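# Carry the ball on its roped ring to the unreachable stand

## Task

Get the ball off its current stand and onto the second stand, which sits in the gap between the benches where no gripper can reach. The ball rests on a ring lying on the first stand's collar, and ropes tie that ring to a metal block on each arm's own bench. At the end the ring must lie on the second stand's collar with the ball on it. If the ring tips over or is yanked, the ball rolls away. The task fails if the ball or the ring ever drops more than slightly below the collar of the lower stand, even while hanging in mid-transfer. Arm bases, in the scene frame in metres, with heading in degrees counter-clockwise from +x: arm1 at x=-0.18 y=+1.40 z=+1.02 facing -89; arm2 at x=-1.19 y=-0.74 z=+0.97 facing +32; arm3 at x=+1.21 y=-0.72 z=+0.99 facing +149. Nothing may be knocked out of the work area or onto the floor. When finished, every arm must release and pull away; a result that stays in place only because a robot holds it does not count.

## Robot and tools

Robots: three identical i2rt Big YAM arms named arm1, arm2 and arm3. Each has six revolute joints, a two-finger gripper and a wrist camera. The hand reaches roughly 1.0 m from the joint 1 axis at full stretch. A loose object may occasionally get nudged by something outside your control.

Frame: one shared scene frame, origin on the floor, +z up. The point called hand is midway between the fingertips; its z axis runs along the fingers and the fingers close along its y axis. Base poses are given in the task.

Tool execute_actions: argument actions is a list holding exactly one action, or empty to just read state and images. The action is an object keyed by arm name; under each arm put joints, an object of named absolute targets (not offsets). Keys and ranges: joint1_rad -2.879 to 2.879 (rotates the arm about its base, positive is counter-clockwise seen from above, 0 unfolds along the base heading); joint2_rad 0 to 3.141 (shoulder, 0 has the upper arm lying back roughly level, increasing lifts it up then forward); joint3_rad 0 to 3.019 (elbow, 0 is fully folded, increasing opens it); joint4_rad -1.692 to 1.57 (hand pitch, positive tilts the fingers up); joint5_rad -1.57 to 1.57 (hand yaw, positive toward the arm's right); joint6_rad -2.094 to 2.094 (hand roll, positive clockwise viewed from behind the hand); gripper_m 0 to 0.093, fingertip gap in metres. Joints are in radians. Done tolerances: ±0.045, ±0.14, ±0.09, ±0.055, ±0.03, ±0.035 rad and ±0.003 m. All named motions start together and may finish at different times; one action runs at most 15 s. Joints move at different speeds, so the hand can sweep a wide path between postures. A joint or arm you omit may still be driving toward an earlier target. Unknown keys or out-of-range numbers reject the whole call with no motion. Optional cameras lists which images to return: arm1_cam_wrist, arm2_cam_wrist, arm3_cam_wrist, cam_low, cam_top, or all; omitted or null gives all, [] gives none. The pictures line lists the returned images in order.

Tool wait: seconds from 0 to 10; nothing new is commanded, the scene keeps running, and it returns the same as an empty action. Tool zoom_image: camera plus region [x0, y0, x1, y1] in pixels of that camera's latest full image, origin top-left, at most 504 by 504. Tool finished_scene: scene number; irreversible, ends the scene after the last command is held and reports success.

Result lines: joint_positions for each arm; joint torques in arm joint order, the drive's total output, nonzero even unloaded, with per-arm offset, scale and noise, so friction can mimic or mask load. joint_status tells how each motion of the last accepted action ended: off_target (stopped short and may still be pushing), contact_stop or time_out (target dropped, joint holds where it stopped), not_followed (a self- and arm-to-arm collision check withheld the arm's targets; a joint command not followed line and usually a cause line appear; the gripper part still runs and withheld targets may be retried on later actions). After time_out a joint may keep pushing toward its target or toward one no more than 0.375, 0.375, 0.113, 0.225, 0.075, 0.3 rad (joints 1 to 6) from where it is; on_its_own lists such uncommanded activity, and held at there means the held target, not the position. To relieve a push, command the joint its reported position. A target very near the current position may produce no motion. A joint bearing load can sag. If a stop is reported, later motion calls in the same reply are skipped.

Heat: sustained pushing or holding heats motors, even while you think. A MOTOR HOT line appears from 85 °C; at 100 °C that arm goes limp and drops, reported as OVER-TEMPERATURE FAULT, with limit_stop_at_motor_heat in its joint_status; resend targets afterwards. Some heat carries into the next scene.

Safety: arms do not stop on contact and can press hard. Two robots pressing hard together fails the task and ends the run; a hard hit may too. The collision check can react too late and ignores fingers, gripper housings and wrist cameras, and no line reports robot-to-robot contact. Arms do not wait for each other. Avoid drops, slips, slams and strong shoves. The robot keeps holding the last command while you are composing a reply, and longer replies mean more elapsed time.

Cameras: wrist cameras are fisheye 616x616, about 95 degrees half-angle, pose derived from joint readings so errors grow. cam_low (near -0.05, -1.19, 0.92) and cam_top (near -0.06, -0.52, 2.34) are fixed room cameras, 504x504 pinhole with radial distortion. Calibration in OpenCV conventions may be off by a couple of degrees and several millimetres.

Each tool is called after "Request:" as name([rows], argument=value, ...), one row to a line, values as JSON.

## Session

Request:
execute_actions(actions=[])

Scene clock: 0.00 s.
Joint torques (N m, as the arm reports them, + toward a larger angle): no reading
arm1.joint_positions: joint1_rad=-0.722 joint2_rad=+0.506 joint3_rad=+1.407 joint4_rad=-1.246 joint5_rad=-0.269 joint6_rad=-0.636 gripper_m=+0.094
arm1.joint_status: not commanded
arm1.hand: x=-0.2583 y=+1.2262 z=+1.6146 quat_wxyz=(-0.170, -0.537, -0.613, +0.554) (m; scene frame)
arm2.joint_positions: joint1_rad=-0.904 joint2_rad=+0.288 joint3_rad=+1.476 joint4_rad=-1.240 joint5_rad=-0.113 joint6_rad=-0.390 gripper_m=+0.094
arm2.joint_status: not commanded
arm2.hand: x=-1.1227 y=-0.7598 z=+1.6117 quat_wxyz=(-0.657, +0.048, -0.724, +0.204) (m; scene frame)
arm3.joint_positions: joint1_rad=-0.244 joint2_rad=+0.591 joint3_rad=+1.444 joint4_rad=-1.167 joint5_rad=-0.162 joint6_rad=-0.299 gripper_m=+0.095
arm3.joint_status: not commanded
arm3.hand: x=+1.0218 y=-0.5738 z=+1.5952 quat_wxyz=(-0.244, +0.796, -0.146, -0.535) (m; scene frame)
pictures: arm1_cam_wrist, arm2_cam_wrist, arm3_cam_wrist, cam_low, cam_top
camera_calibration (this result's frames):
arm1_cam_wrist: T_world_to_cam=[[-0.849208, 0.186048, 0.494198, -1.2441], [-0.0751366, 0.883783, -0.461824, -0.348221], [-0.522686, -0.429317, -0.736537, 1.70447], [0, 0, 0, 1]] pos_world=[-0.191763, 1.27097, 1.70942]
arm2_cam_wrist: T_world_to_cam=[[-0.196634, -0.912375, 0.359037, -1.49463], [-0.673197, -0.140598, -0.725974, 0.311621], [0.71284, -0.384453, -0.586562, 1.57918], [0, 0, 0, 1]] pos_world=[-1.20981, -0.712735, 1.68914]
arm3_cam_wrist: T_world_to_cam=[[0.485912, 0.841344, 0.236704, -0.392053], [0.770233, -0.284217, -0.57093, -0.0349363], [-0.413074, 0.459739, -0.786136, 2.06346], [0, 0, 0, 1]] pos_world=[1.06977, -0.628731, 1.69501]
Images, in order (width x height): arm1_cam_wrist 616x616, arm2_cam_wrist 616x616, arm3_cam_wrist 616x616, cam_low 504x504, cam_top 504x504.

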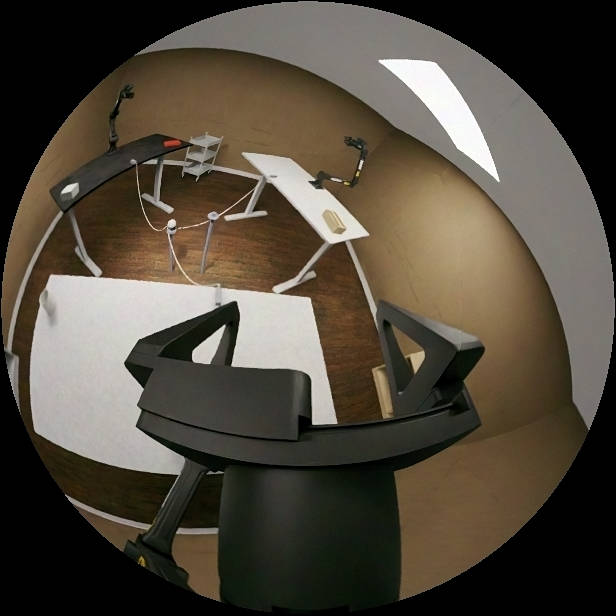

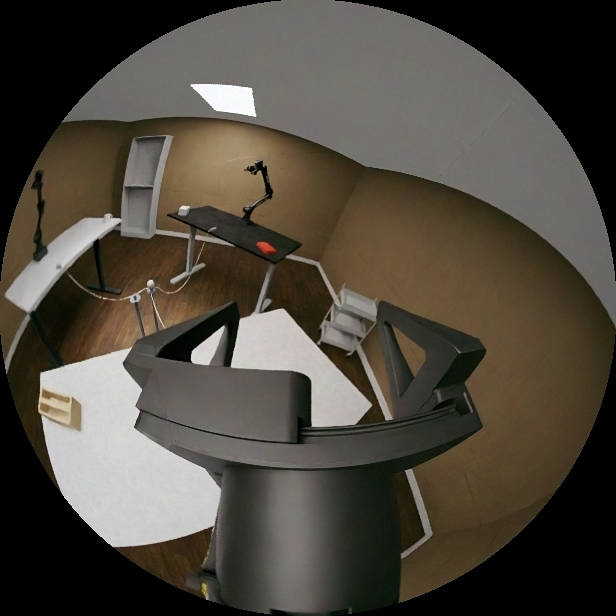

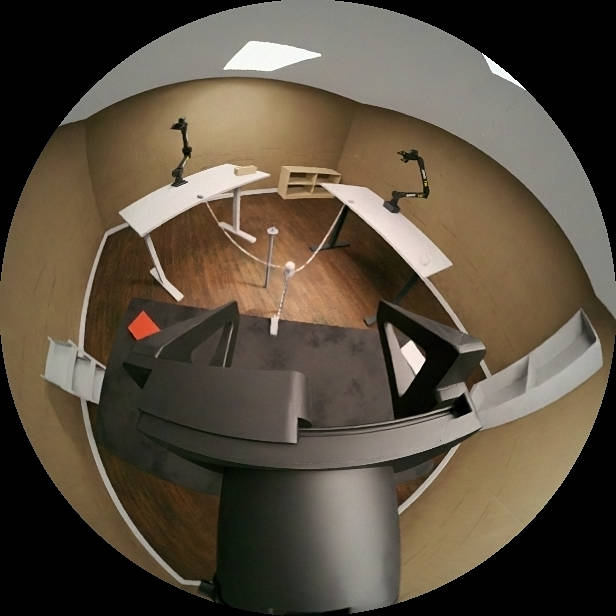

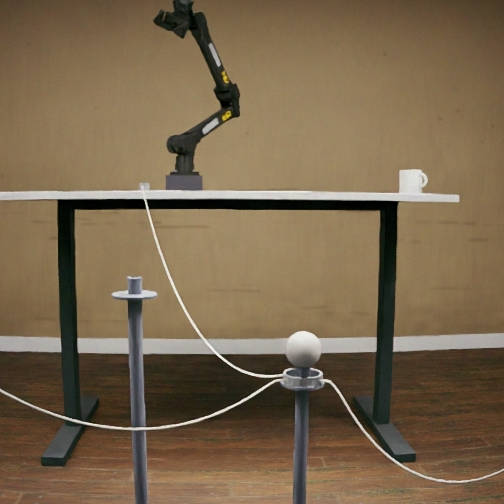

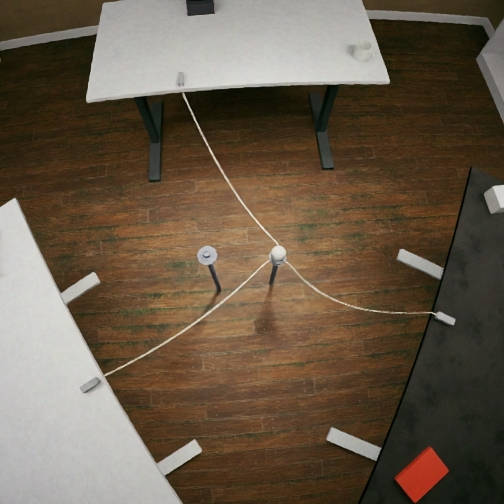

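Request:
execute_actions([
  {"arm1":{"joints":{"joint1_rad":-0.16,"joint2_rad":1.97,"joint3_rad":1.53,"joint4_rad":-0.93,"joint5_rad":0,"joint6_rad":-0.12}},"arm2":{"joints":{"joint1_rad":-0.205,"joint2_rad":1.86,"joint3_rad":1.42,"joint4_rad":-0.95,"joint5_rad":0,"joint6_rad":-0.1}},"arm3":{"joints":{"joint1_rad":-0.045,"joint2_rad":1.89,"joint3_rad":1.49,"joint4_rad":-0.98,"joint5_rad":0,"joint6_rad":0}}},
], cameras=["arm1_cam_wrist","arm2_cam_wrist","arm3_cam_wrist"])

Scene clock: 13.27 s.
Joint torques (N m, as the arm reports them, + toward a larger angle): arm1=[ -2.27 -21.18   9.13   1.5    0.03   0.04] | arm2=[  1.03 -15.72   8.3    1.81  -0.09   0.16] | arm3=[ -0.39 -17.     9.62   1.04   0.14  -0.04]
arm1.joint_positions: joint1_rad=-0.156 joint2_rad=+1.964 joint3_rad=+1.522 joint4_rad=-0.941 joint5_rad=-0.002 joint6_rad=-0.130 gripper_m=+0.094
arm1.joint_status: all done
arm1.hand: x=-0.2619 y=+0.7866 z=+1.0686 quat_wxyz=(-0.052, -0.706, -0.703, +0.074) (m; scene frame)
arm2.joint_positions: joint1_rad=-0.200 joint2_rad=+1.853 joint3_rad=+1.415 joint4_rad=-0.960 joint5_rad=+0.001 joint6_rad=-0.113 gripper_m=+0.094
arm2.joint_status: all done
arm2.hand: x=-0.6444 y=-0.5442 z=+1.0428 quat_wxyz=(-0.089, +0.231, -0.969, -0.017) (m; scene frame)
arm3.joint_positions: joint1_rad=-0.050 joint2_rad=+1.892 joint3_rad=+1.473 joint4_rad=-0.988 joint5_rad=-0.005 joint6_rad=-0.008 gripper_m=+0.095
arm3.joint_status: all done
arm3.hand: x=+0.7087 y=-0.3884 z=+1.0538 quat_wxyz=(-0.021, +0.956, -0.283, -0.077) (m; scene frame)
pictures: arm1_cam_wrist, arm2_cam_wrist, arm3_cam_wrist
camera_calibration (this result's frames):
arm1_cam_wrist: T_world_to_cam=[[-0.999629, 0.00649094, 0.0264481, -0.293841], [0.0171631, 0.90419, 0.426786, -1.15355], [-0.0211439, 0.427082, -0.903966, 0.748348], [0, 0, 0, 1]] pos_world=[-0.258111, 0.725332, 1.17657]
arm2_cam_wrist: T_world_to_cam=[[0.450276, -0.892875, 0.00513249, -0.203082], [-0.808676, -0.405365, 0.426289, -1.18203], [-0.378542, -0.196098, -0.904573, 0.718229], [0, 0, 0, 1]] pos_world=[-0.592554, -0.519635, 1.15462]
arm3_cam_wrist: T_world_to_cam=[[0.537845, 0.843005, -0.00813652, -0.0459341], [0.75818, -0.479461, 0.441904, -1.1848], [0.368626, -0.243845, -0.897025, 0.71281], [0, 0, 0, 1]] pos_world=[0.660238, -0.355528, 1.1626]
Images, in order (width x height): arm1_cam_wrist 616x616, arm2_cam_wrist 616x616, arm3_cam_wrist 616x616.

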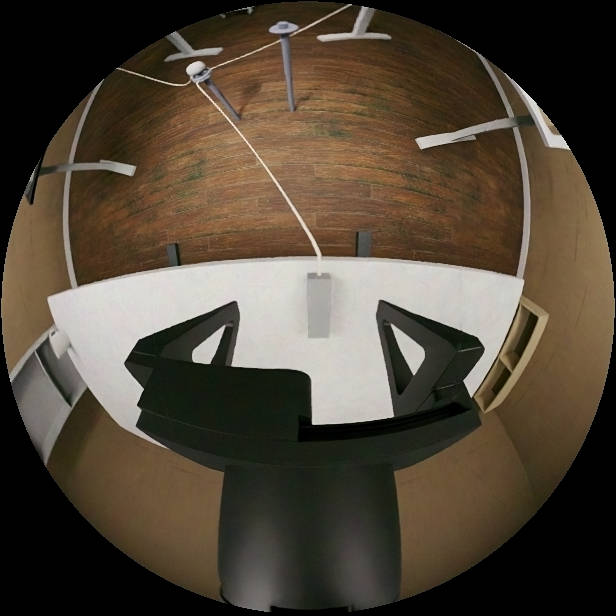

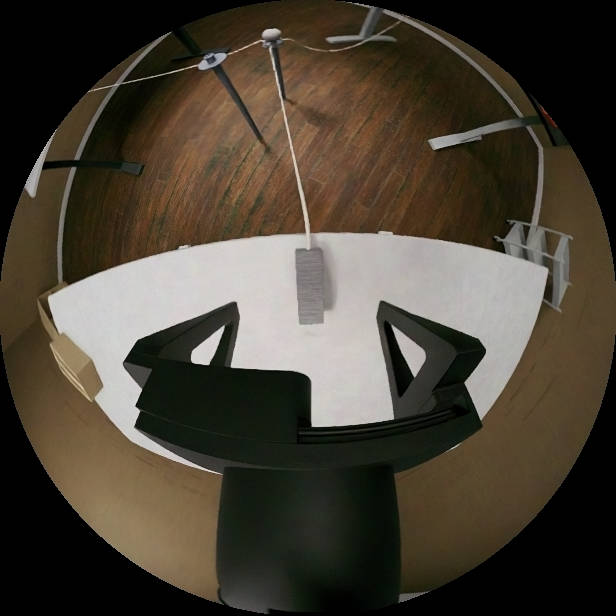

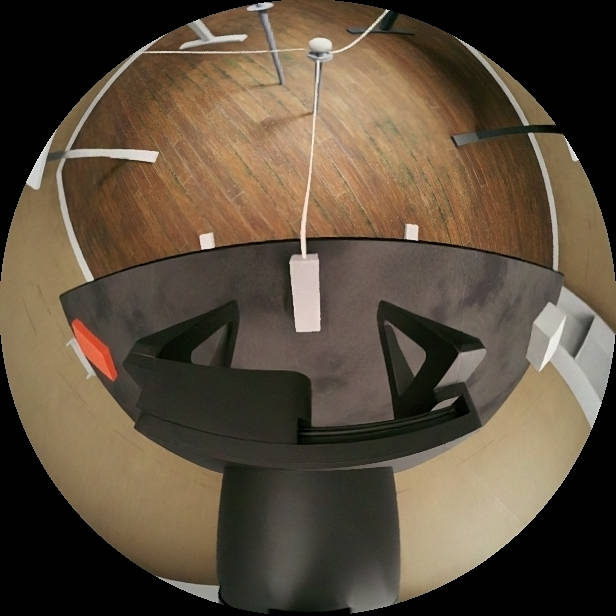

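Request:
execute_actions([
  {"arm1":{"joints":{"joint1_rad":-0.18,"joint2_rad":2.125}},"arm2":{"joints":{"joint2_rad":2.0}},"arm3":{"joints":{"joint2_rad":2.03}}},
], cameras=[])

Request:
execute_actions([
  {"arm1":{"joints":{"gripper_m":0}},"arm2":{"joints":{"gripper_m":0}},"arm3":{"joints":{"gripper_m":0}}},
], cameras=["arm1_cam_wrist","arm2_cam_wrist","arm3_cam_wrist"])

Scene clock: 22.43 s.
Joint torques (N m, as the arm reports them, + toward a larger angle): arm1=[ -2.1  -24.23   8.09   1.23   0.02   0.04] | arm2=[  0.94 -17.66   7.32   1.51  -0.08   0.17] | arm3=[ -0.81 -18.27   8.83   0.82   0.02  -0.03]
arm1.joint_positions: joint1_rad=-0.178 joint2_rad=+2.142 joint3_rad=+1.522 joint4_rad=-0.941 joint5_rad=-0.002 joint6_rad=-0.130 gripper_m=+0.094
arm1.joint_status: all done
arm1.hand: x=-0.2724 y=+0.8128 z=+0.9645 quat_wxyz=(+0.002, -0.717, -0.697, +0.004) (m; scene frame)
arm2.joint_positions: joint1_rad=-0.200 joint2_rad=+2.008 joint3_rad=+1.415 joint4_rad=-0.960 joint5_rad=+0.001 joint6_rad=-0.112 gripper_m=+0.094
arm2.joint_status: all done
arm2.hand: x=-0.6590 y=-0.5483 z=+0.9574 quat_wxyz=(-0.013, +0.232, -0.973, -0.008) (m; scene frame)
arm3.joint_positions: joint1_rad=-0.047 joint2_rad=+2.039 joint3_rad=+1.473 joint4_rad=-0.986 joint5_rad=-0.002 joint6_rad=-0.008 gripper_m=+0.095
arm3.joint_status: all done
arm3.hand: x=+0.7203 y=-0.3976 z=+0.9710 quat_wxyz=(-0.001, +0.959, -0.283, -0.008) (m; scene frame)
pictures: none
No camera images: the call's "cameras" was empty. Leave "cameras" out to get every camera's image.

Scene clock: 23.17 s.
Joint torques (N m, as the arm reports them, + toward a larger angle): arm1=[ -2.2  -24.33   8.06   1.23  -0.04   0.02] | arm2=[  1.2  -18.14   7.45   1.53  -0.06   0.15] | arm3=[ -0.65 -18.51   8.72   0.75   0.    -0.03]
arm1.joint_positions: joint1_rad=-0.178 joint2_rad=+2.142 joint3_rad=+1.522 joint4_rad=-0.941 joint5_rad=-0.001 joint6_rad=-0.129 gripper_m=+0.024
arm1.joint_status: gripper_m off_target (ended at +0.024, target +0.000)
arm1.hand: x=-0.2727 y=+0.8128 z=+0.9645 quat_wxyz=(+0.002, -0.717, -0.697, +0.004) (m; scene frame)
arm2.joint_positions: joint1_rad=-0.200 joint2_rad=+2.008 joint3_rad=+1.415 joint4_rad=-0.960 joint5_rad=+0.001 joint6_rad=-0.111 gripper_m=+0.025
arm2.joint_status: gripper_m off_target (ended at +0.025, target +0.000)
arm2.hand: x=-0.6590 y=-0.5483 z=+0.9574 quat_wxyz=(-0.013, +0.231, -0.973, -0.008) (m; scene frame)
arm3.joint_positions: joint1_rad=-0.047 joint2_rad=+2.039 joint3_rad=+1.473 joint4_rad=-0.986 joint5_rad=-0.001 joint6_rad=-0.007 gripper_m=+0.025
arm3.joint_status: gripper_m off_target (ended at +0.025, target +0.000)
arm3.hand: x=+0.7203 y=-0.3975 z=+0.9710 quat_wxyz=(-0.001, +0.959, -0.283, -0.008) (m; scene frame)
pictures: arm1_cam_wrist, arm2_cam_wrist, arm3_cam_wrist
camera_calibration (this result's frames):
arm1_cam_wrist: T_world_to_cam=[[-0.999558, 0.0292823, 0.00506334, -0.299953], [0.0268121, 0.815195, 0.578566, -1.20409], [0.0128141, 0.578446, -0.81562, 0.443804], [0, 0, 0, 1]] pos_world=[-0.273223, 0.733638, 1.06014]
arm2_cam_wrist: T_world_to_cam=[[0.450355, -0.892761, -0.0125796, -0.182638], [-0.736787, -0.379558, 0.559536, -1.22511], [-0.504307, -0.242722, -0.82871, 0.453564], [0, 0, 0, 1]] pos_world=[-0.591657, -0.517963, 1.05907]
arm3_cam_wrist: T_world_to_cam=[[0.537667, 0.843128, -0.00705199, -0.046008], [0.696905, -0.439681, 0.566572, -1.22251], [0.474592, -0.309542, -0.823982, 0.458658], [0, 0, 0, 1]] pos_world=[0.659033, -0.356749, 1.07024]
Images, in order (width x height): arm1_cam_wrist 616x616, arm2_cam_wrist 616x616, arm3_cam_wrist 616x616.

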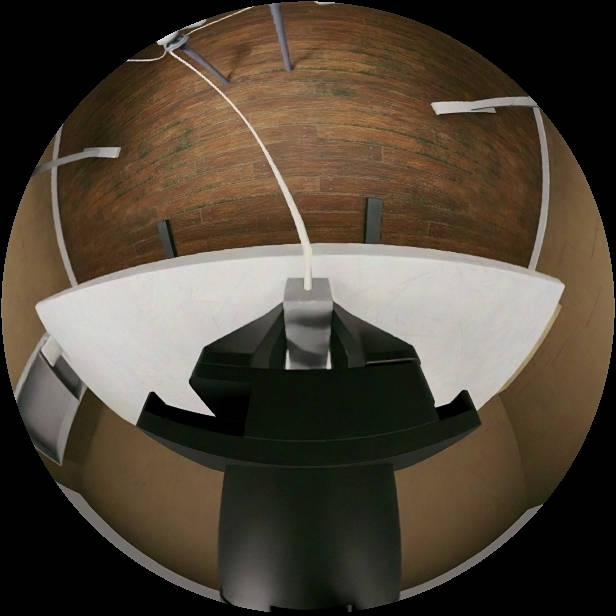

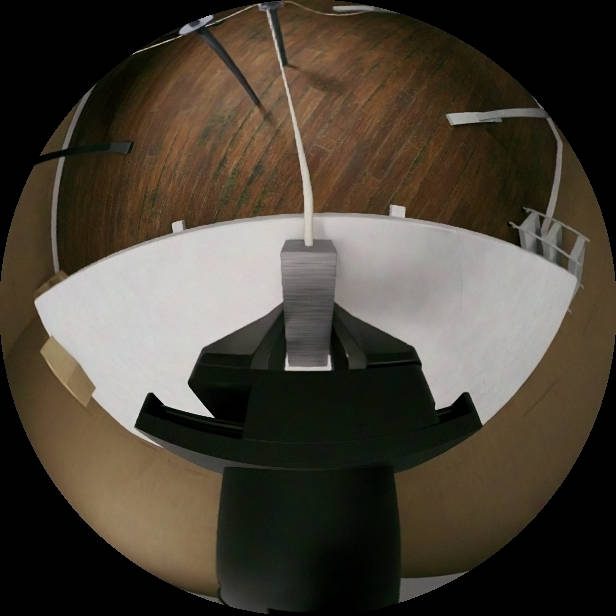

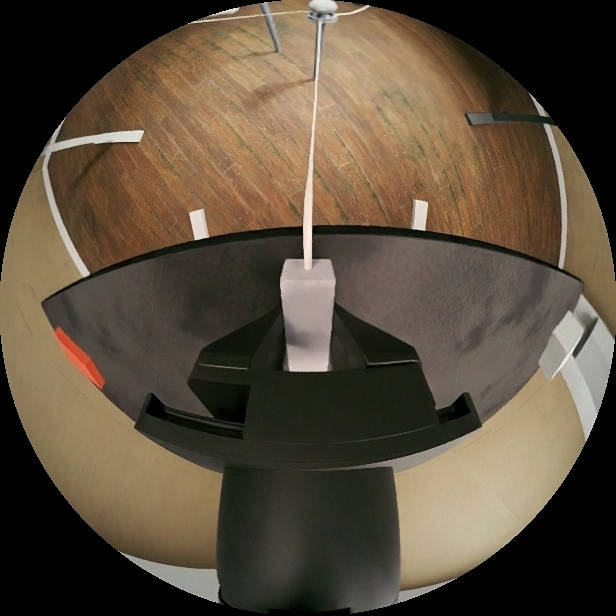

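Request:
execute_actions([
  {"arm1":{"joints":{"joint2_rad":1.95}},"arm2":{"joints":{"joint2_rad":1.85}},"arm3":{"joints":{"joint2_rad":1.75}}},
], cameras=[])

Request:
execute_actions([
  {"arm1":{"joints":{"joint1_rad":0.2,"joint6_rad":0,"joint2_rad":1.75,"joint3_rad":1.35,"joint4_rad":-0.85}},"arm2":{"joints":{"joint1_rad":-0.03,"joint6_rad":0}},"arm3":{"joints":{"joint2_rad":1.5,"joint3_rad":1.15,"joint4_rad":-0.8}}},
], cameras=["cam_low","cam_top"])

Scene clock: 33.70 s.
Joint torques (N m, as the arm reports them, + toward a larger angle): arm1=[ -2.17 -21.75   9.31   1.58  -0.04   0.03] | arm2=[  1.02 -16.11   8.47   1.78  -0.09   0.16] | arm3=[ -0.7  -15.83  10.41   1.31   0.01  -0.05]
arm1.joint_positions: joint1_rad=-0.178 joint2_rad=+1.952 joint3_rad=+1.520 joint4_rad=-0.941 joint5_rad=-0.001 joint6_rad=-0.129 gripper_m=+0.024
arm1.joint_status: all done
arm1.hand: x=-0.2754 y=+0.7884 z=+1.0751 quat_wxyz=(-0.054, -0.714, -0.694, +0.079) (m; scene frame)
arm2.joint_positions: joint1_rad=-0.200 joint2_rad=+1.843 joint3_rad=+1.414 joint4_rad=-0.960 joint5_rad=+0.001 joint6_rad=-0.111 gripper_m=+0.025
arm2.joint_status: all done
arm2.hand: x=-0.6442 y=-0.5441 z=+1.0480 quat_wxyz=(-0.094, +0.230, -0.969, -0.018) (m; scene frame)
arm3.joint_positions: joint1_rad=-0.047 joint2_rad=+1.751 joint3_rad=+1.473 joint4_rad=-0.986 joint5_rad=-0.001 joint6_rad=-0.007 gripper_m=+0.025
arm3.joint_status: all done
arm3.hand: x=+0.7051 y=-0.3874 z=+1.1355 quat_wxyz=(-0.043, +0.948, -0.280, -0.145) (m; scene frame)
pictures: none
No camera images: the call's "cameras" was empty. Leave "cameras" out to get every camera's image.

Scene clock: 35.10 s.
Joint torques (N m, as the arm reports them, + toward a larger angle): arm1=[ -1.45 -21.11   8.83   1.99  -0.01   0.05] | arm2=[  1.79 -15.77   8.41   1.8    0.02   0.16] | arm3=[ -0.76 -11.99   9.21   2.    -0.02  -0.03]
arm1.joint_positions: joint1_rad=+0.195 joint2_rad=+1.772 joint3_rad=+1.349 joint4_rad=-0.868 joint5_rad=-0.002 joint6_rad=-0.010 gripper_m=+0.024
arm1.joint_status: all done
arm1.hand: x=-0.0532 y=+0.8345 z=+1.1125 quat_wxyz=(-0.103, -0.617, -0.776, +0.087) (m; scene frame)
arm2.joint_positions: joint1_rad=-0.032 joint2_rad=+1.843 joint3_rad=+1.414 joint4_rad=-0.960 joint5_rad=-0.002 joint6_rad=-0.012 gripper_m=+0.025
arm2.joint_status: all done
arm2.hand: x=-0.6859 y=-0.4554 z=+1.0493 quat_wxyz=(-0.091, +0.263, -0.960, -0.031) (m; scene frame)
arm3.joint_positions: joint1_rad=-0.047 joint2_rad=+1.501 joint3_rad=+1.147 joint4_rad=-0.821 joint5_rad=-0.001 joint6_rad=-0.007 gripper_m=+0.025
arm3.joint_status: all done
arm3.hand: x=+0.7734 y=-0.4323 z=+1.1375 quat_wxyz=(-0.055, +0.941, -0.278, -0.187) (m; scene frame)
pictures: cam_low, cam_top
Images, in order (width x height): cam_low 504x504, cam_top 504x504.

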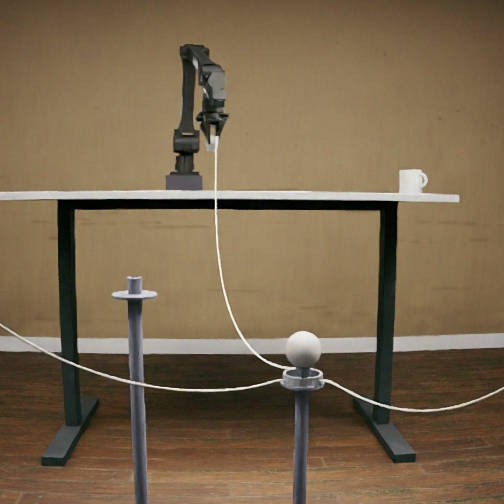

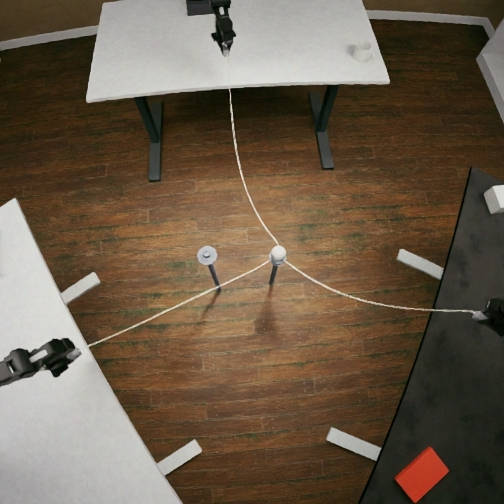

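Request:
execute_actions([
  {"arm1":{"joints":{"joint2_rad":1.55,"joint3_rad":1.2,"joint4_rad":-0.75}},"arm2":{"joints":{"joint1_rad":-0.12,"joint2_rad":1.7}},"arm3":{"joints":{"joint2_rad":1.3,"joint3_rad":1.03}}},
], cameras=["cam_low","cam_top"])

Scene clock: 42.10 s.
Joint torques (N m, as the arm reports them, + toward a larger angle): arm1=[ -1.4  -16.91   9.65   2.41  -0.01   0.04] | arm2=[  1.61 -15.69   8.96   2.07  -0.02   0.16] | arm3=[-0.65 -9.12 10.61  1.82  0.01 -0.06]
arm1.joint_positions: joint1_rad=+0.195 joint2_rad=+1.560 joint3_rad=+1.194 joint4_rad=-0.772 joint5_rad=-0.002 joint6_rad=-0.010 gripper_m=+0.024
arm1.joint_status: all done
arm1.hand: x=-0.0602 y=+0.8682 z=+1.1679 quat_wxyz=(-0.161, -0.608, -0.765, +0.134) (m; scene frame)
arm2.joint_positions: joint1_rad=-0.125 joint2_rad=+1.696 joint3_rad=+1.414 joint4_rad=-0.960 joint5_rad=+0.000 joint6_rad=-0.012 gripper_m=+0.025
arm2.joint_status: all done
arm2.hand: x=-0.6593 y=-0.5046 z=+1.1311 quat_wxyz=(-0.163, +0.215, -0.962, -0.042) (m; scene frame)
arm3.joint_positions: joint1_rad=-0.047 joint2_rad=+1.298 joint3_rad=+1.014 joint4_rad=-0.812 joint5_rad=-0.001 joint6_rad=-0.007 gripper_m=+0.025
arm3.joint_status: all done
arm3.hand: x=+0.8170 y=-0.4609 z=+1.1715 quat_wxyz=(-0.066, +0.933, -0.276, -0.223) (m; scene frame)
pictures: cam_low, cam_top
Images, in order (width x height): cam_low 504x504, cam_top 504x504.

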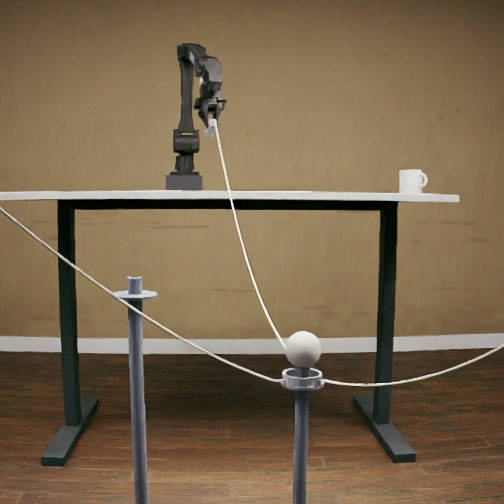

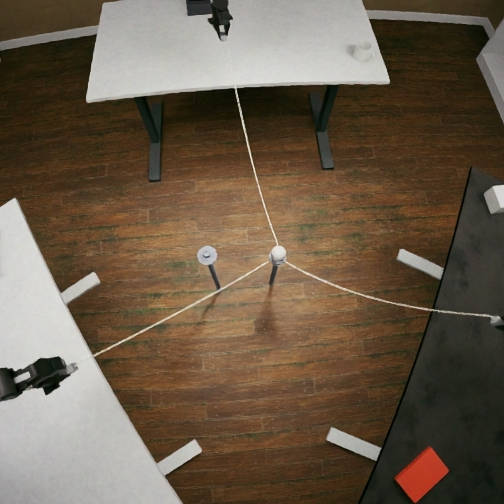

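Request:
execute_actions([
  {"arm2":{"joints":{"joint2_rad":1.65}},"arm3":{"joints":{"joint2_rad":1.15,"joint3_rad":0.97}}},
], cameras=["cam_low","arm1_cam_wrist"])

Scene clock: 47.40 s.
Joint torques (N m, as the arm reports them, + toward a larger angle): arm1=[ -1.46 -16.8    9.68   2.46  -0.01   0.04] | arm2=[  1.96 -18.31   9.06   2.07  -0.04   0.15] | arm3=[-0.8  -7.21 10.78  1.89  0.01 -0.04]
arm1.joint_positions: joint1_rad=+0.195 joint2_rad=+1.560 joint3_rad=+1.194 joint4_rad=-0.772 joint5_rad=-0.002 joint6_rad=-0.010 gripper_m=+0.024
arm1.joint_status: not commanded
arm1.hand: x=-0.0602 y=+0.8682 z=+1.1679 quat_wxyz=(-0.161, -0.608, -0.765, +0.134) (m; scene frame)
arm2.joint_positions: joint1_rad=-0.125 joint2_rad=+1.685 joint3_rad=+1.414 joint4_rad=-0.960 joint5_rad=+0.000 joint6_rad=-0.012 gripper_m=+0.025
arm2.joint_status: all done
arm2.hand: x=-0.6596 y=-0.5049 z=+1.1375 quat_wxyz=(-0.169, +0.215, -0.961, -0.043) (m; scene frame)
arm3.joint_positions: joint1_rad=-0.047 joint2_rad=+1.151 joint3_rad=+0.956 joint4_rad=-0.812 joint5_rad=-0.001 joint6_rad=-0.007 gripper_m=+0.025
arm3.joint_status: all done
arm3.hand: x=+0.8406 y=-0.4764 z=+1.2065 quat_wxyz=(-0.079, +0.922, -0.272, -0.265) (m; scene frame)
pictures: arm1_cam_wrist, cam_low
camera_calibration (this result's frames):
arm1_cam_wrist: T_world_to_cam=[[-0.974205, -0.225592, 0.00570197, 0.13185], [-0.220134, 0.955589, 0.195936, -1.06246], [-0.0496503, 0.189627, -0.9806, 1.10143], [0, 0, 0, 1]] pos_world=[-0.050747, 0.836155, 1.28749]
Images, in order (width x height): arm1_cam_wrist 616x616, cam_low 504x504.

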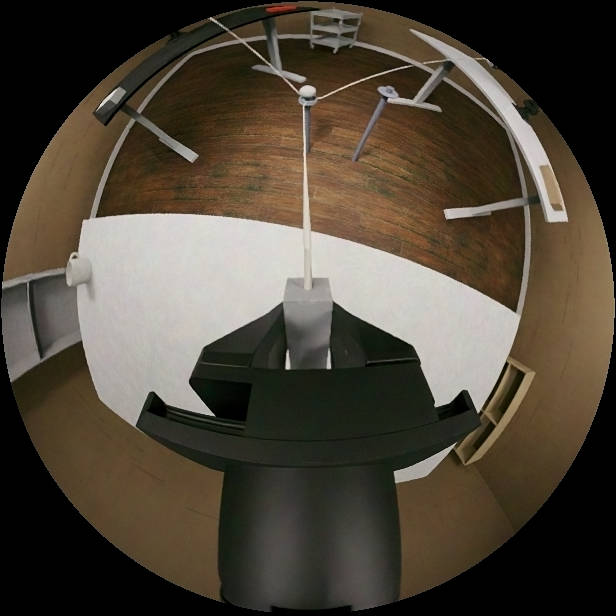

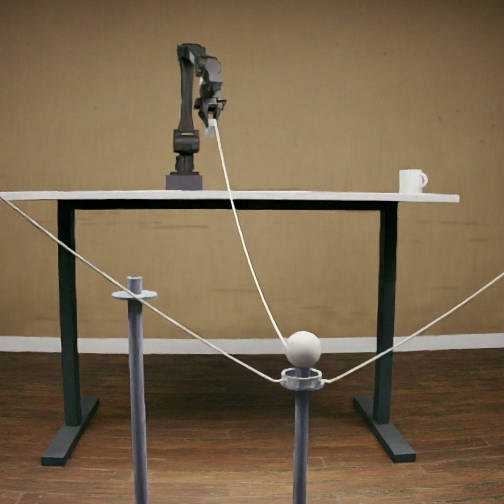

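Request:
execute_actions([
  {"arm1":{"joints":{"joint2_rad":1.47}},"arm2":{"joints":{"joint2_rad":1.61}},"arm3":{"joints":{"joint2_rad":1.09}}},
], cameras=["cam_low","cam_top"])

Scene clock: 53.87 s.
Joint torques (N m, as the arm reports them, + toward a larger angle): arm1=[ -1.41 -18.26   9.85   2.54  -0.01   0.04] | arm2=[  1.54 -16.81   9.31   2.18  -0.05   0.16] | arm3=[-0.74 -8.29 10.8   1.93  0.01 -0.04]
arm1.joint_positions: joint1_rad=+0.195 joint2_rad=+1.501 joint3_rad=+1.194 joint4_rad=-0.772 joint5_rad=-0.002 joint6_rad=-0.010 gripper_m=+0.024
arm1.joint_status: all done
arm1.hand: x=-0.0604 y=+0.8699 z=+1.1990 quat_wxyz=(-0.184, -0.604, -0.760, +0.153) (m; scene frame)
arm2.joint_positions: joint1_rad=-0.125 joint2_rad=+1.636 joint3_rad=+1.414 joint4_rad=-0.960 joint5_rad=+0.000 joint6_rad=-0.012 gripper_m=+0.025
arm2.joint_status: all done
arm2.hand: x=-0.6619 y=-0.5063 z=+1.1648 quat_wxyz=(-0.192, +0.214, -0.957, -0.048) (m; scene frame)
arm3.joint_positions: joint1_rad=-0.047 joint2_rad=+1.113 joint3_rad=+0.956 joint4_rad=-0.812 joint5_rad=-0.001 joint6_rad=-0.007 gripper_m=+0.025
arm3.joint_status: all done
arm3.hand: x=+0.8437 y=-0.4784 z=+1.2224 quat_wxyz=(-0.085, +0.916, -0.271, -0.282) (m; scene frame)
pictures: cam_low, cam_top
Images, in order (width x height): cam_low 504x504, cam_top 504x504.

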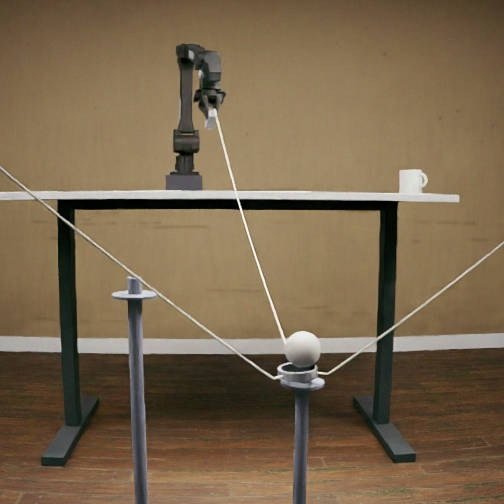

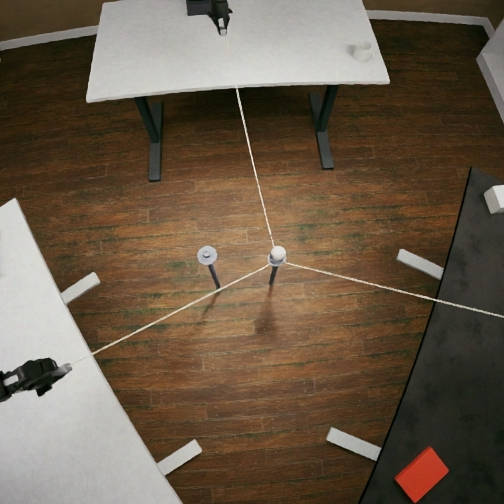

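Request:
execute_actions([
  {"arm1":{"joints":{"joint2_rad":1.44}},"arm2":{"joints":{"joint2_rad":1.585}},"arm3":{"joints":{"joint2_rad":1.04}}},
], cameras=["cam_low","cam_top"])

Scene clock: 58.80 s.
Joint torques (N m, as the arm reports them, + toward a larger angle): arm1=[ -1.49 -19.02  10.05   2.57  -0.01   0.04] | arm2=[  1.81 -16.94   8.88   2.24  -0.06   0.13] | arm3=[-0.67 -7.68 10.92  2.03  0.01 -0.04]
arm1.joint_positions: joint1_rad=+0.195 joint2_rad=+1.481 joint3_rad=+1.194 joint4_rad=-0.772 joint5_rad=-0.002 joint6_rad=-0.010 gripper_m=+0.024
arm1.joint_status: all done
arm1.hand: x=-0.0605 y=+0.8708 z=+1.2092 quat_wxyz=(-0.191, -0.603, -0.758, +0.159) (m; scene frame)
arm2.joint_positions: joint1_rad=-0.125 joint2_rad=+1.621 joint3_rad=+1.414 joint4_rad=-0.960 joint5_rad=+0.000 joint6_rad=-0.012 gripper_m=+0.025
arm2.joint_status: all done
arm2.hand: x=-0.6628 y=-0.5068 z=+1.1731 quat_wxyz=(-0.199, +0.213, -0.955, -0.049) (m; scene frame)
arm3.joint_positions: joint1_rad=-0.047 joint2_rad=+1.059 joint3_rad=+0.956 joint4_rad=-0.812 joint5_rad=-0.001 joint6_rad=-0.007 gripper_m=+0.025
arm3.joint_status: all done
arm3.hand: x=+0.8490 y=-0.4819 z=+1.2441 quat_wxyz=(-0.092, +0.909, -0.268, -0.307) (m; scene frame)
pictures: cam_low, cam_top
Images, in order (width x height): cam_low 504x504, cam_top 504x504.

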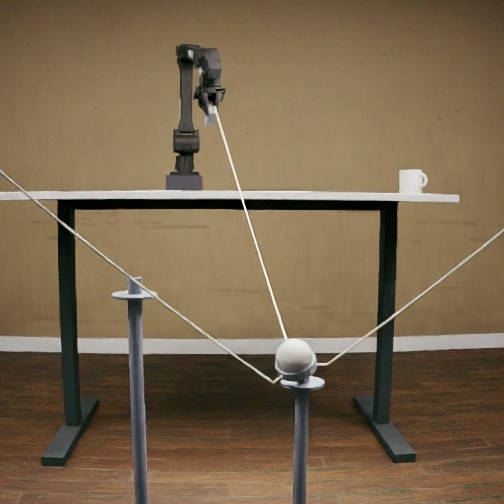

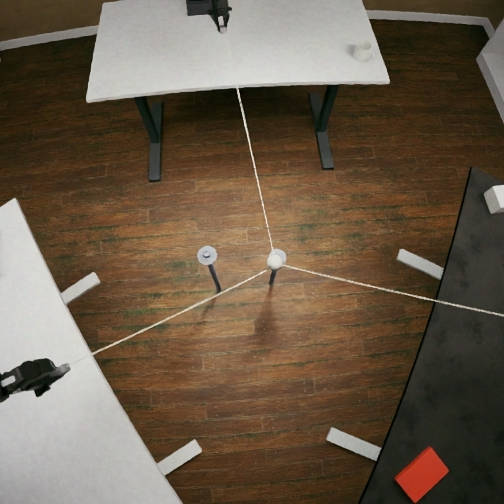

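Request:
execute_actions([
  {"arm1":{"joints":{"joint2_rad":1.41}},"arm2":{"joints":{"joint2_rad":1.535}}},
], cameras=["cam_low","cam_top"])

Request:
zoom_image(camera="cam_low", region=[240,310,360,410])

Scene clock: 64.63 s.
Joint torques (N m, as the arm reports them, + toward a larger angle): arm1=[ -1.45 -18.59  10.13   2.62  -0.01   0.05] | arm2=[  1.85 -14.36   9.43   2.27  -0.06   0.13] | arm3=[-0.82 -7.77 11.    1.94  0.   -0.03]
arm1.joint_positions: joint1_rad=+0.195 joint2_rad=+1.453 joint3_rad=+1.194 joint4_rad=-0.772 joint5_rad=-0.002 joint6_rad=-0.010 gripper_m=+0.024
arm1.joint_status: all done
arm1.hand: x=-0.0607 y=+0.8726 z=+1.2236 quat_wxyz=(-0.202, -0.600, -0.756, +0.167) (m; scene frame)
arm2.joint_positions: joint1_rad=-0.125 joint2_rad=+1.563 joint3_rad=+1.414 joint4_rad=-0.960 joint5_rad=+0.000 joint6_rad=-0.012 gripper_m=+0.025
arm2.joint_status: all done
arm2.hand: x=-0.6675 y=-0.5095 z=+1.2054 quat_wxyz=(-0.227, +0.212, -0.949, -0.055) (m; scene frame)
arm3.joint_positions: joint1_rad=-0.047 joint2_rad=+1.059 joint3_rad=+0.956 joint4_rad=-0.812 joint5_rad=-0.001 joint6_rad=-0.007 gripper_m=+0.025
arm3.joint_status: not commanded
arm3.hand: x=+0.8490 y=-0.4819 z=+1.2441 quat_wxyz=(-0.092, +0.909, -0.268, -0.307) (m; scene frame)
pictures: cam_low, cam_top
Images, in order (width x height): cam_low 504x504, cam_top 504x504.

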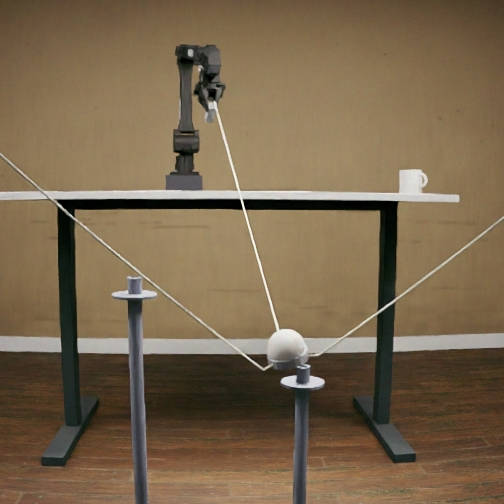

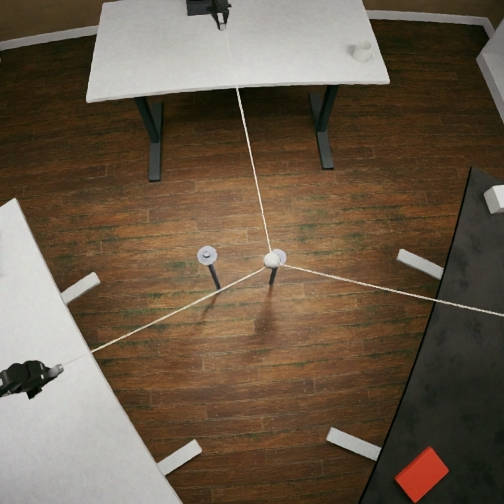

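Region (240, 310, 360, 410) of cam_low's 504x504 image, scaled by 4.200, with more detail than that image has.

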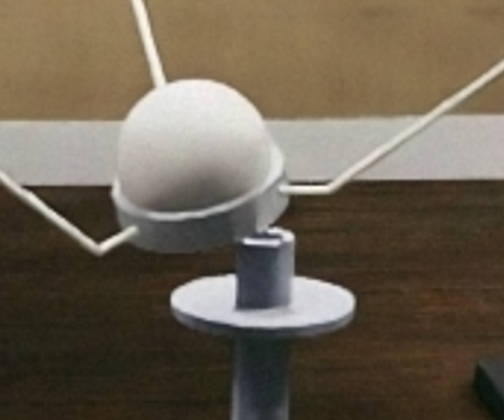

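Request:
execute_actions([
  {"arm1":{"joints":{"joint2_rad":1.35,"joint3_rad":1.18}},"arm2":{"joints":{"joint2_rad":1.47,"joint3_rad":1.51}},"arm3":{"joints":{"joint2_rad":1.02,"joint3_rad":1.07,"joint4_rad":-0.84}}},
], cameras=["cam_low"])

Request:
execute_actions([
  {"arm1":{"joints":{"joint2_rad":1.28,"joint3_rad":1.16,"joint4_rad":-0.73}},"arm2":{"joints":{"joint2_rad":1.4,"joint3_rad":1.535,"joint1_rad":-0.09}},"arm3":{"joints":{"joint2_rad":1.0,"joint3_rad":1.12,"joint4_rad":-0.87}}},
], cameras=["cam_low"])

Scene clock: 90.23 s.
Joint torques (N m, as the arm reports them, + toward a larger angle): arm1=[ -1.43 -16.83  10.34   2.66  -0.01   0.04] | arm2=[  1.95 -14.29  14.31   2.41  -0.06   0.16] | arm3=[-0.86 -8.66 16.38  1.35  0.01 -0.04]
arm1.joint_positions: joint1_rad=+0.195 joint2_rad=+1.385 joint3_rad=+1.173 joint4_rad=-0.771 joint5_rad=-0.002 joint6_rad=-0.010 gripper_m=+0.024
arm1.joint_status: all done
arm1.hand: x=-0.0631 y=+0.8841 z=+1.2487 quat_wxyz=(-0.220, -0.596, -0.750, +0.182) (m; scene frame)
arm2.joint_positions: joint1_rad=-0.125 joint2_rad=+1.496 joint3_rad=+1.448 joint4_rad=-0.960 joint5_rad=+0.000 joint6_rad=-0.012 gripper_m=+0.025
arm2.joint_status: all done
arm2.hand: x=-0.6679 y=-0.5105 z=+1.2591 quat_wxyz=(-0.275, +0.208, -0.936, -0.065) (m; scene frame)
arm3.joint_positions: joint1_rad=-0.047 joint2_rad=+1.053 joint3_rad=+0.986 joint4_rad=-0.835 joint5_rad=-0.001 joint6_rad=-0.007 gripper_m=+0.025
arm3.joint_status: all done
arm3.hand: x=+0.8476 y=-0.4810 z=+1.2590 quat_wxyz=(-0.094, +0.906, -0.268, -0.313) (m; scene frame)
pictures: cam_low
Images, in order (width x height): cam_low 504x504.

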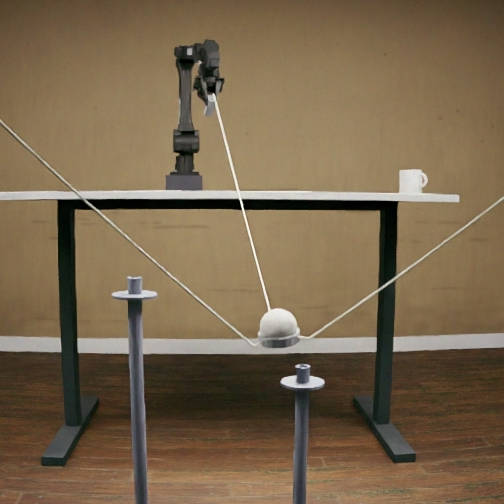

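Scene clock: 91.17 s.
Joint torques (N m, as the arm reports them, + toward a larger angle): arm1=[ -1.38 -15.59  10.53   2.93  -0.01   0.04] | arm2=[  0.97 -13.39  14.52   2.73  -0.05   0.15] | arm3=[-0.62 -8.13 16.33  1.36  0.01 -0.04]
arm1.joint_positions: joint1_rad=+0.195 joint2_rad=+1.312 joint3_rad=+1.153 joint4_rad=-0.757 joint5_rad=-0.002 joint6_rad=-0.010 gripper_m=+0.024
arm1.joint_status: all done
arm1.hand: x=-0.0652 y=+0.8945 z=+1.2765 quat_wxyz=(-0.244, -0.590, -0.743, +0.202) (m; scene frame)
arm2.joint_positions: joint1_rad=-0.089 joint2_rad=+1.427 joint3_rad=+1.470 joint4_rad=-0.960 joint5_rad=+0.000 joint6_rad=-0.012 gripper_m=+0.025
arm2.joint_status: all done
arm2.hand: x=-0.6842 y=-0.4961 z=+1.3087 quat_wxyz=(-0.316, +0.222, -0.919, -0.080) (m; scene frame)
arm3.joint_positions: joint1_rad=-0.047 joint2_rad=+1.027 joint3_rad=+1.038 joint4_rad=-0.864 joint5_rad=-0.001 joint6_rad=-0.007 gripper_m=+0.025
arm3.joint_status: all done
arm3.hand: x=+0.8469 y=-0.4805 z=+1.2932 quat_wxyz=(-0.100, +0.898, -0.265, -0.335) (m; scene frame)
pictures: cam_low
Images, in order (width x height): cam_low 504x504.

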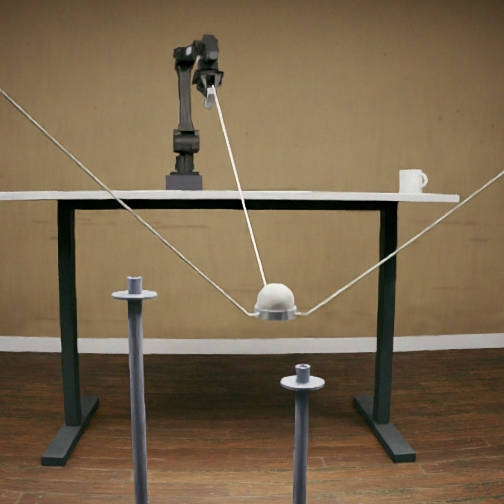

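Request:
execute_actions([
  {"arm1":{"joints":{"joint2_rad":1.2,"joint3_rad":1.14,"joint4_rad":-0.71}},"arm2":{"joints":{"joint2_rad":1.33,"joint3_rad":1.56,"joint1_rad":-0.06}},"arm3":{"joints":{"joint2_rad":0.98,"joint3_rad":1.17,"joint4_rad":-0.89}}},
], cameras=["cam_low"])

Request:
execute_actions([
  {"arm1":{"joints":{"joint2_rad":1.13,"joint3_rad":1.12,"joint4_rad":-0.69}},"arm2":{"joints":{"joint2_rad":1.26,"joint1_rad":-0.03}},"arm3":{"joints":{"joint3_rad":1.23,"joint4_rad":-0.91}}},
], cameras=["cam_low"])

Request:
execute_actions([
  {"arm1":{"joints":{"joint1_rad":0.16}},"arm2":{"joints":{"joint1_rad":0.02,"joint2_rad":1.17,"joint3_rad":1.44,"joint4_rad":-1.0}},"arm3":{"joints":{"joint1_rad":-0.01,"joint2_rad":1.08,"joint3_rad":1.28,"joint4_rad":-0.87}}},
], cameras=["cam_low"])

Request:
execute_actions([
  {"arm1":{"joints":{"joint1_rad":0.12}},"arm2":{"joints":{"joint1_rad":0.07,"joint2_rad":1.075,"joint3_rad":1.38,"joint4_rad":-1.05}},"arm3":{"joints":{"joint1_rad":0.03,"joint2_rad":1.18,"joint3_rad":1.34,"joint4_rad":-0.83}}},
], cameras=["cam_low","cam_top","arm1_cam_wrist"])

Scene clock: 110.13 s.
Joint torques (N m, as the arm reports them, + toward a larger angle): arm1=[ -1.4  -13.93  10.81   3.13  -0.02   0.04] | arm2=[  1.71 -12.65  14.51   2.78  -0.05   0.15] | arm3=[-0.57 -7.66 16.65  1.39 -0.01 -0.06]
arm1.joint_positions: joint1_rad=+0.195 joint2_rad=+1.228 joint3_rad=+1.131 joint4_rad=-0.738 joint5_rad=-0.002 joint6_rad=-0.010 gripper_m=+0.024
arm1.joint_status: all done
arm1.hand: x=-0.0678 y=+0.9079 z=+1.3093 quat_wxyz=(-0.274, -0.581, -0.732, +0.226) (m; scene frame)
arm2.joint_positions: joint1_rad=-0.062 joint2_rad=+1.356 joint3_rad=+1.493 joint4_rad=-0.960 joint5_rad=+0.000 joint6_rad=-0.012 gripper_m=+0.025
arm2.joint_status: all done
arm2.hand: x=-0.7026 y=-0.4893 z=+1.3591 quat_wxyz=(-0.358, +0.230, -0.900, -0.094) (m; scene frame)
arm3.joint_positions: joint1_rad=-0.047 joint2_rad=+1.009 joint3_rad=+1.085 joint4_rad=-0.885 joint5_rad=-0.001 joint6_rad=-0.007 gripper_m=+0.025
arm3.joint_status: all done
arm3.hand: x=+0.8465 y=-0.4802 z=+1.3225 quat_wxyz=(-0.106, +0.891, -0.263, -0.354) (m; scene frame)
pictures: cam_low
Images, in order (width x height): cam_low 504x504.

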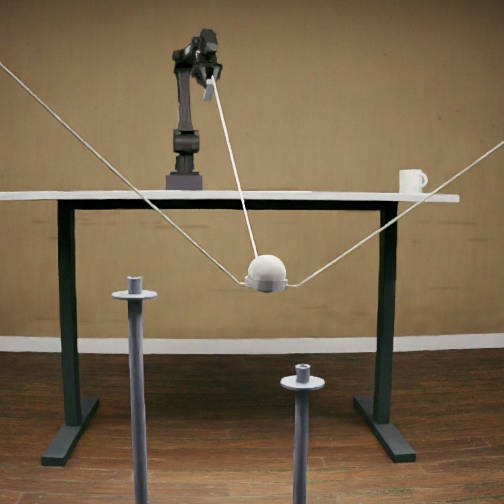

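Scene clock: 111.07 s.
Joint torques (N m, as the arm reports them, + toward a larger angle): arm1=[ -1.42 -13.14  10.88   3.28  -0.01   0.04] | arm2=[  1.45 -11.68  14.51   2.75  -0.06   0.14] | arm3=[-0.88 -7.75 16.34  1.57  0.   -0.04]
arm1.joint_positions: joint1_rad=+0.195 joint2_rad=+1.160 joint3_rad=+1.111 joint4_rad=-0.720 joint5_rad=-0.002 joint6_rad=-0.010 gripper_m=+0.024
arm1.joint_status: all done
arm1.hand: x=-0.0703 y=+0.9197 z=+1.3337 quat_wxyz=(-0.298, -0.574, -0.723, +0.245) (m; scene frame)
arm2.joint_positions: joint1_rad=-0.032 joint2_rad=+1.286 joint3_rad=+1.493 joint4_rad=-0.960 joint5_rad=+0.000 joint6_rad=-0.012 gripper_m=+0.025
arm2.joint_status: all done
arm2.hand: x=-0.7276 y=-0.4853 z=+1.3961 quat_wxyz=(-0.388, +0.240, -0.883, -0.108) (m; scene frame)
arm3.joint_positions: joint1_rad=-0.047 joint2_rad=+1.009 joint3_rad=+1.149 joint4_rad=-0.906 joint5_rad=-0.001 joint6_rad=-0.007 gripper_m=+0.025
arm3.joint_status: all done
arm3.hand: x=+0.8424 y=-0.4775 z=+1.3544 quat_wxyz=(-0.112, +0.883, -0.261, -0.373) (m; scene frame)
pictures: cam_low
Images, in order (width x height): cam_low 504x504.

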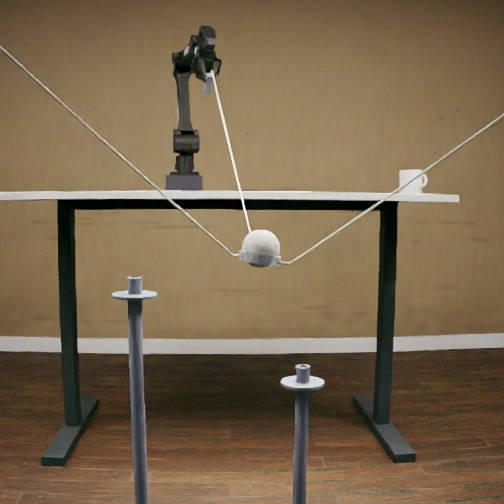

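Scene clock: 112.03 s.
Joint torques (N m, as the arm reports them, + toward a larger angle): arm1=[ -1.92 -13.09  10.85   3.29  -0.02   0.04] | arm2=[  1.43 -11.13   9.77   2.18  -0.04   0.15] | arm3=[-0.09 -8.8  16.14  2.44  0.02 -0.03]
arm1.joint_positions: joint1_rad=+0.161 joint2_rad=+1.160 joint3_rad=+1.111 joint4_rad=-0.720 joint5_rad=-0.001 joint6_rad=-0.009 gripper_m=+0.024
arm1.joint_status: all done
arm1.hand: x=-0.0869 y=+0.9164 z=+1.3338 quat_wxyz=(-0.294, -0.586, -0.712, +0.251) (m; scene frame)
arm2.joint_positions: joint1_rad=+0.021 joint2_rad=+1.197 joint3_rad=+1.435 joint4_rad=-0.995 joint5_rad=+0.000 joint6_rad=-0.012 gripper_m=+0.025
arm2.joint_status: all done
arm2.hand: x=-0.7733 y=-0.4811 z=+1.4013 quat_wxyz=(-0.383, +0.263, -0.877, -0.117) (m; scene frame)
arm3.joint_positions: joint1_rad=-0.015 joint2_rad=+1.102 joint3_rad=+1.202 joint4_rad=-0.892 joint5_rad=-0.001 joint6_rad=-0.007 gripper_m=+0.025
arm3.joint_status: all done
arm3.hand: x=+0.8086 y=-0.4728 z=+1.3465 quat_wxyz=(-0.103, +0.892, -0.248, -0.364) (m; scene frame)
pictures: cam_low
Images, in order (width x height): cam_low 504x504.

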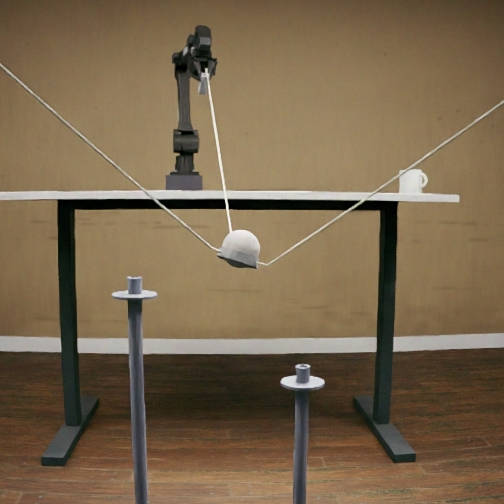

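Scene clock: 113.07 s.
Joint torques (N m, as the arm reports them, + toward a larger angle): arm1=[ -1.82 -13.05  10.93   3.29  -0.02   0.04] | arm2=[ 1.46 -9.45 10.2   2.1  -0.03  0.15] | arm3=[ -0.3  -10.26  16.04   2.52   0.02  -0.05]
arm1.joint_positions: joint1_rad=+0.120 joint2_rad=+1.160 joint3_rad=+1.111 joint4_rad=-0.720 joint5_rad=-0.001 joint6_rad=-0.009 gripper_m=+0.024
arm1.joint_status: all done
arm1.hand: x=-0.1067 y=+0.9132 z=+1.3340 quat_wxyz=(-0.288, -0.600, -0.700, +0.257) (m; scene frame)
arm2.joint_positions: joint1_rad=+0.069 joint2_rad=+1.100 joint3_rad=+1.366 joint4_rad=-1.045 joint5_rad=+0.000 joint6_rad=-0.011 gripper_m=+0.025
arm2.joint_status: all done
arm2.hand: x=-0.8214 y=-0.4866 z=+1.3989 quat_wxyz=(-0.372, +0.285, -0.875, -0.123) (m; scene frame)
arm3.joint_positions: joint1_rad=+0.027 joint2_rad=+1.201 joint3_rad=+1.263 joint4_rad=-0.851 joint5_rad=-0.001 joint6_rad=-0.007 gripper_m=+0.025
arm3.joint_status: all done
arm3.hand: x=+0.7651 y=-0.4707 z=+1.3410 quat_wxyz=(-0.095, +0.897, -0.230, -0.367) (m; scene frame)
pictures: arm1_cam_wrist, cam_low, cam_top
camera_calibration (this result's frames):
arm1_cam_wrist: T_world_to_cam=[[-0.988599, -0.150205, 0.010511, 0.0189333], [-0.14976, 0.973627, -0.172109, -0.666246], [0.0156178, -0.171721, -0.985022, 1.59632], [0, 0, 0, 1]] pos_world=[-0.105991, 0.92564, 1.45754]
Images, in order (width x height): arm1_cam_wrist 616x616, cam_low 504x504, cam_top 504x504.

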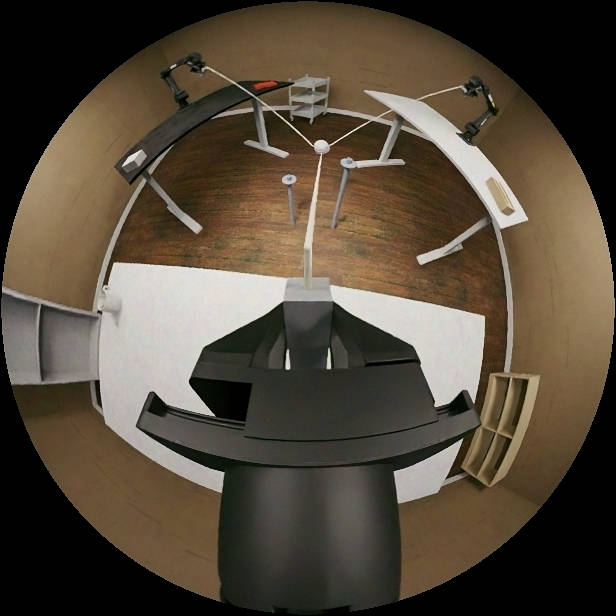

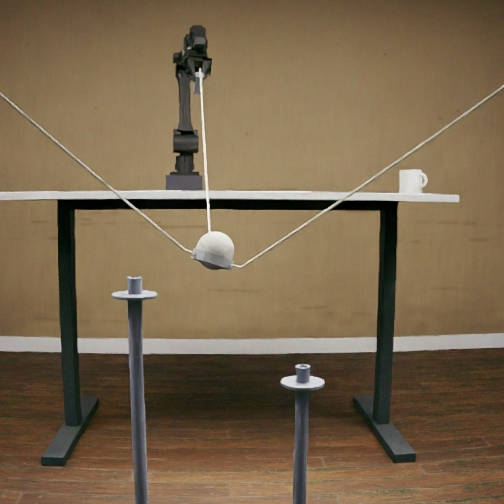

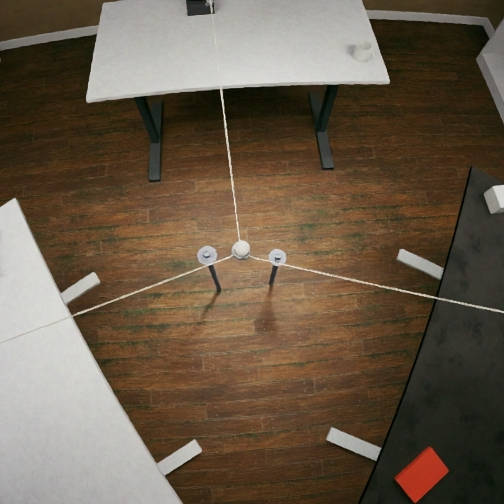

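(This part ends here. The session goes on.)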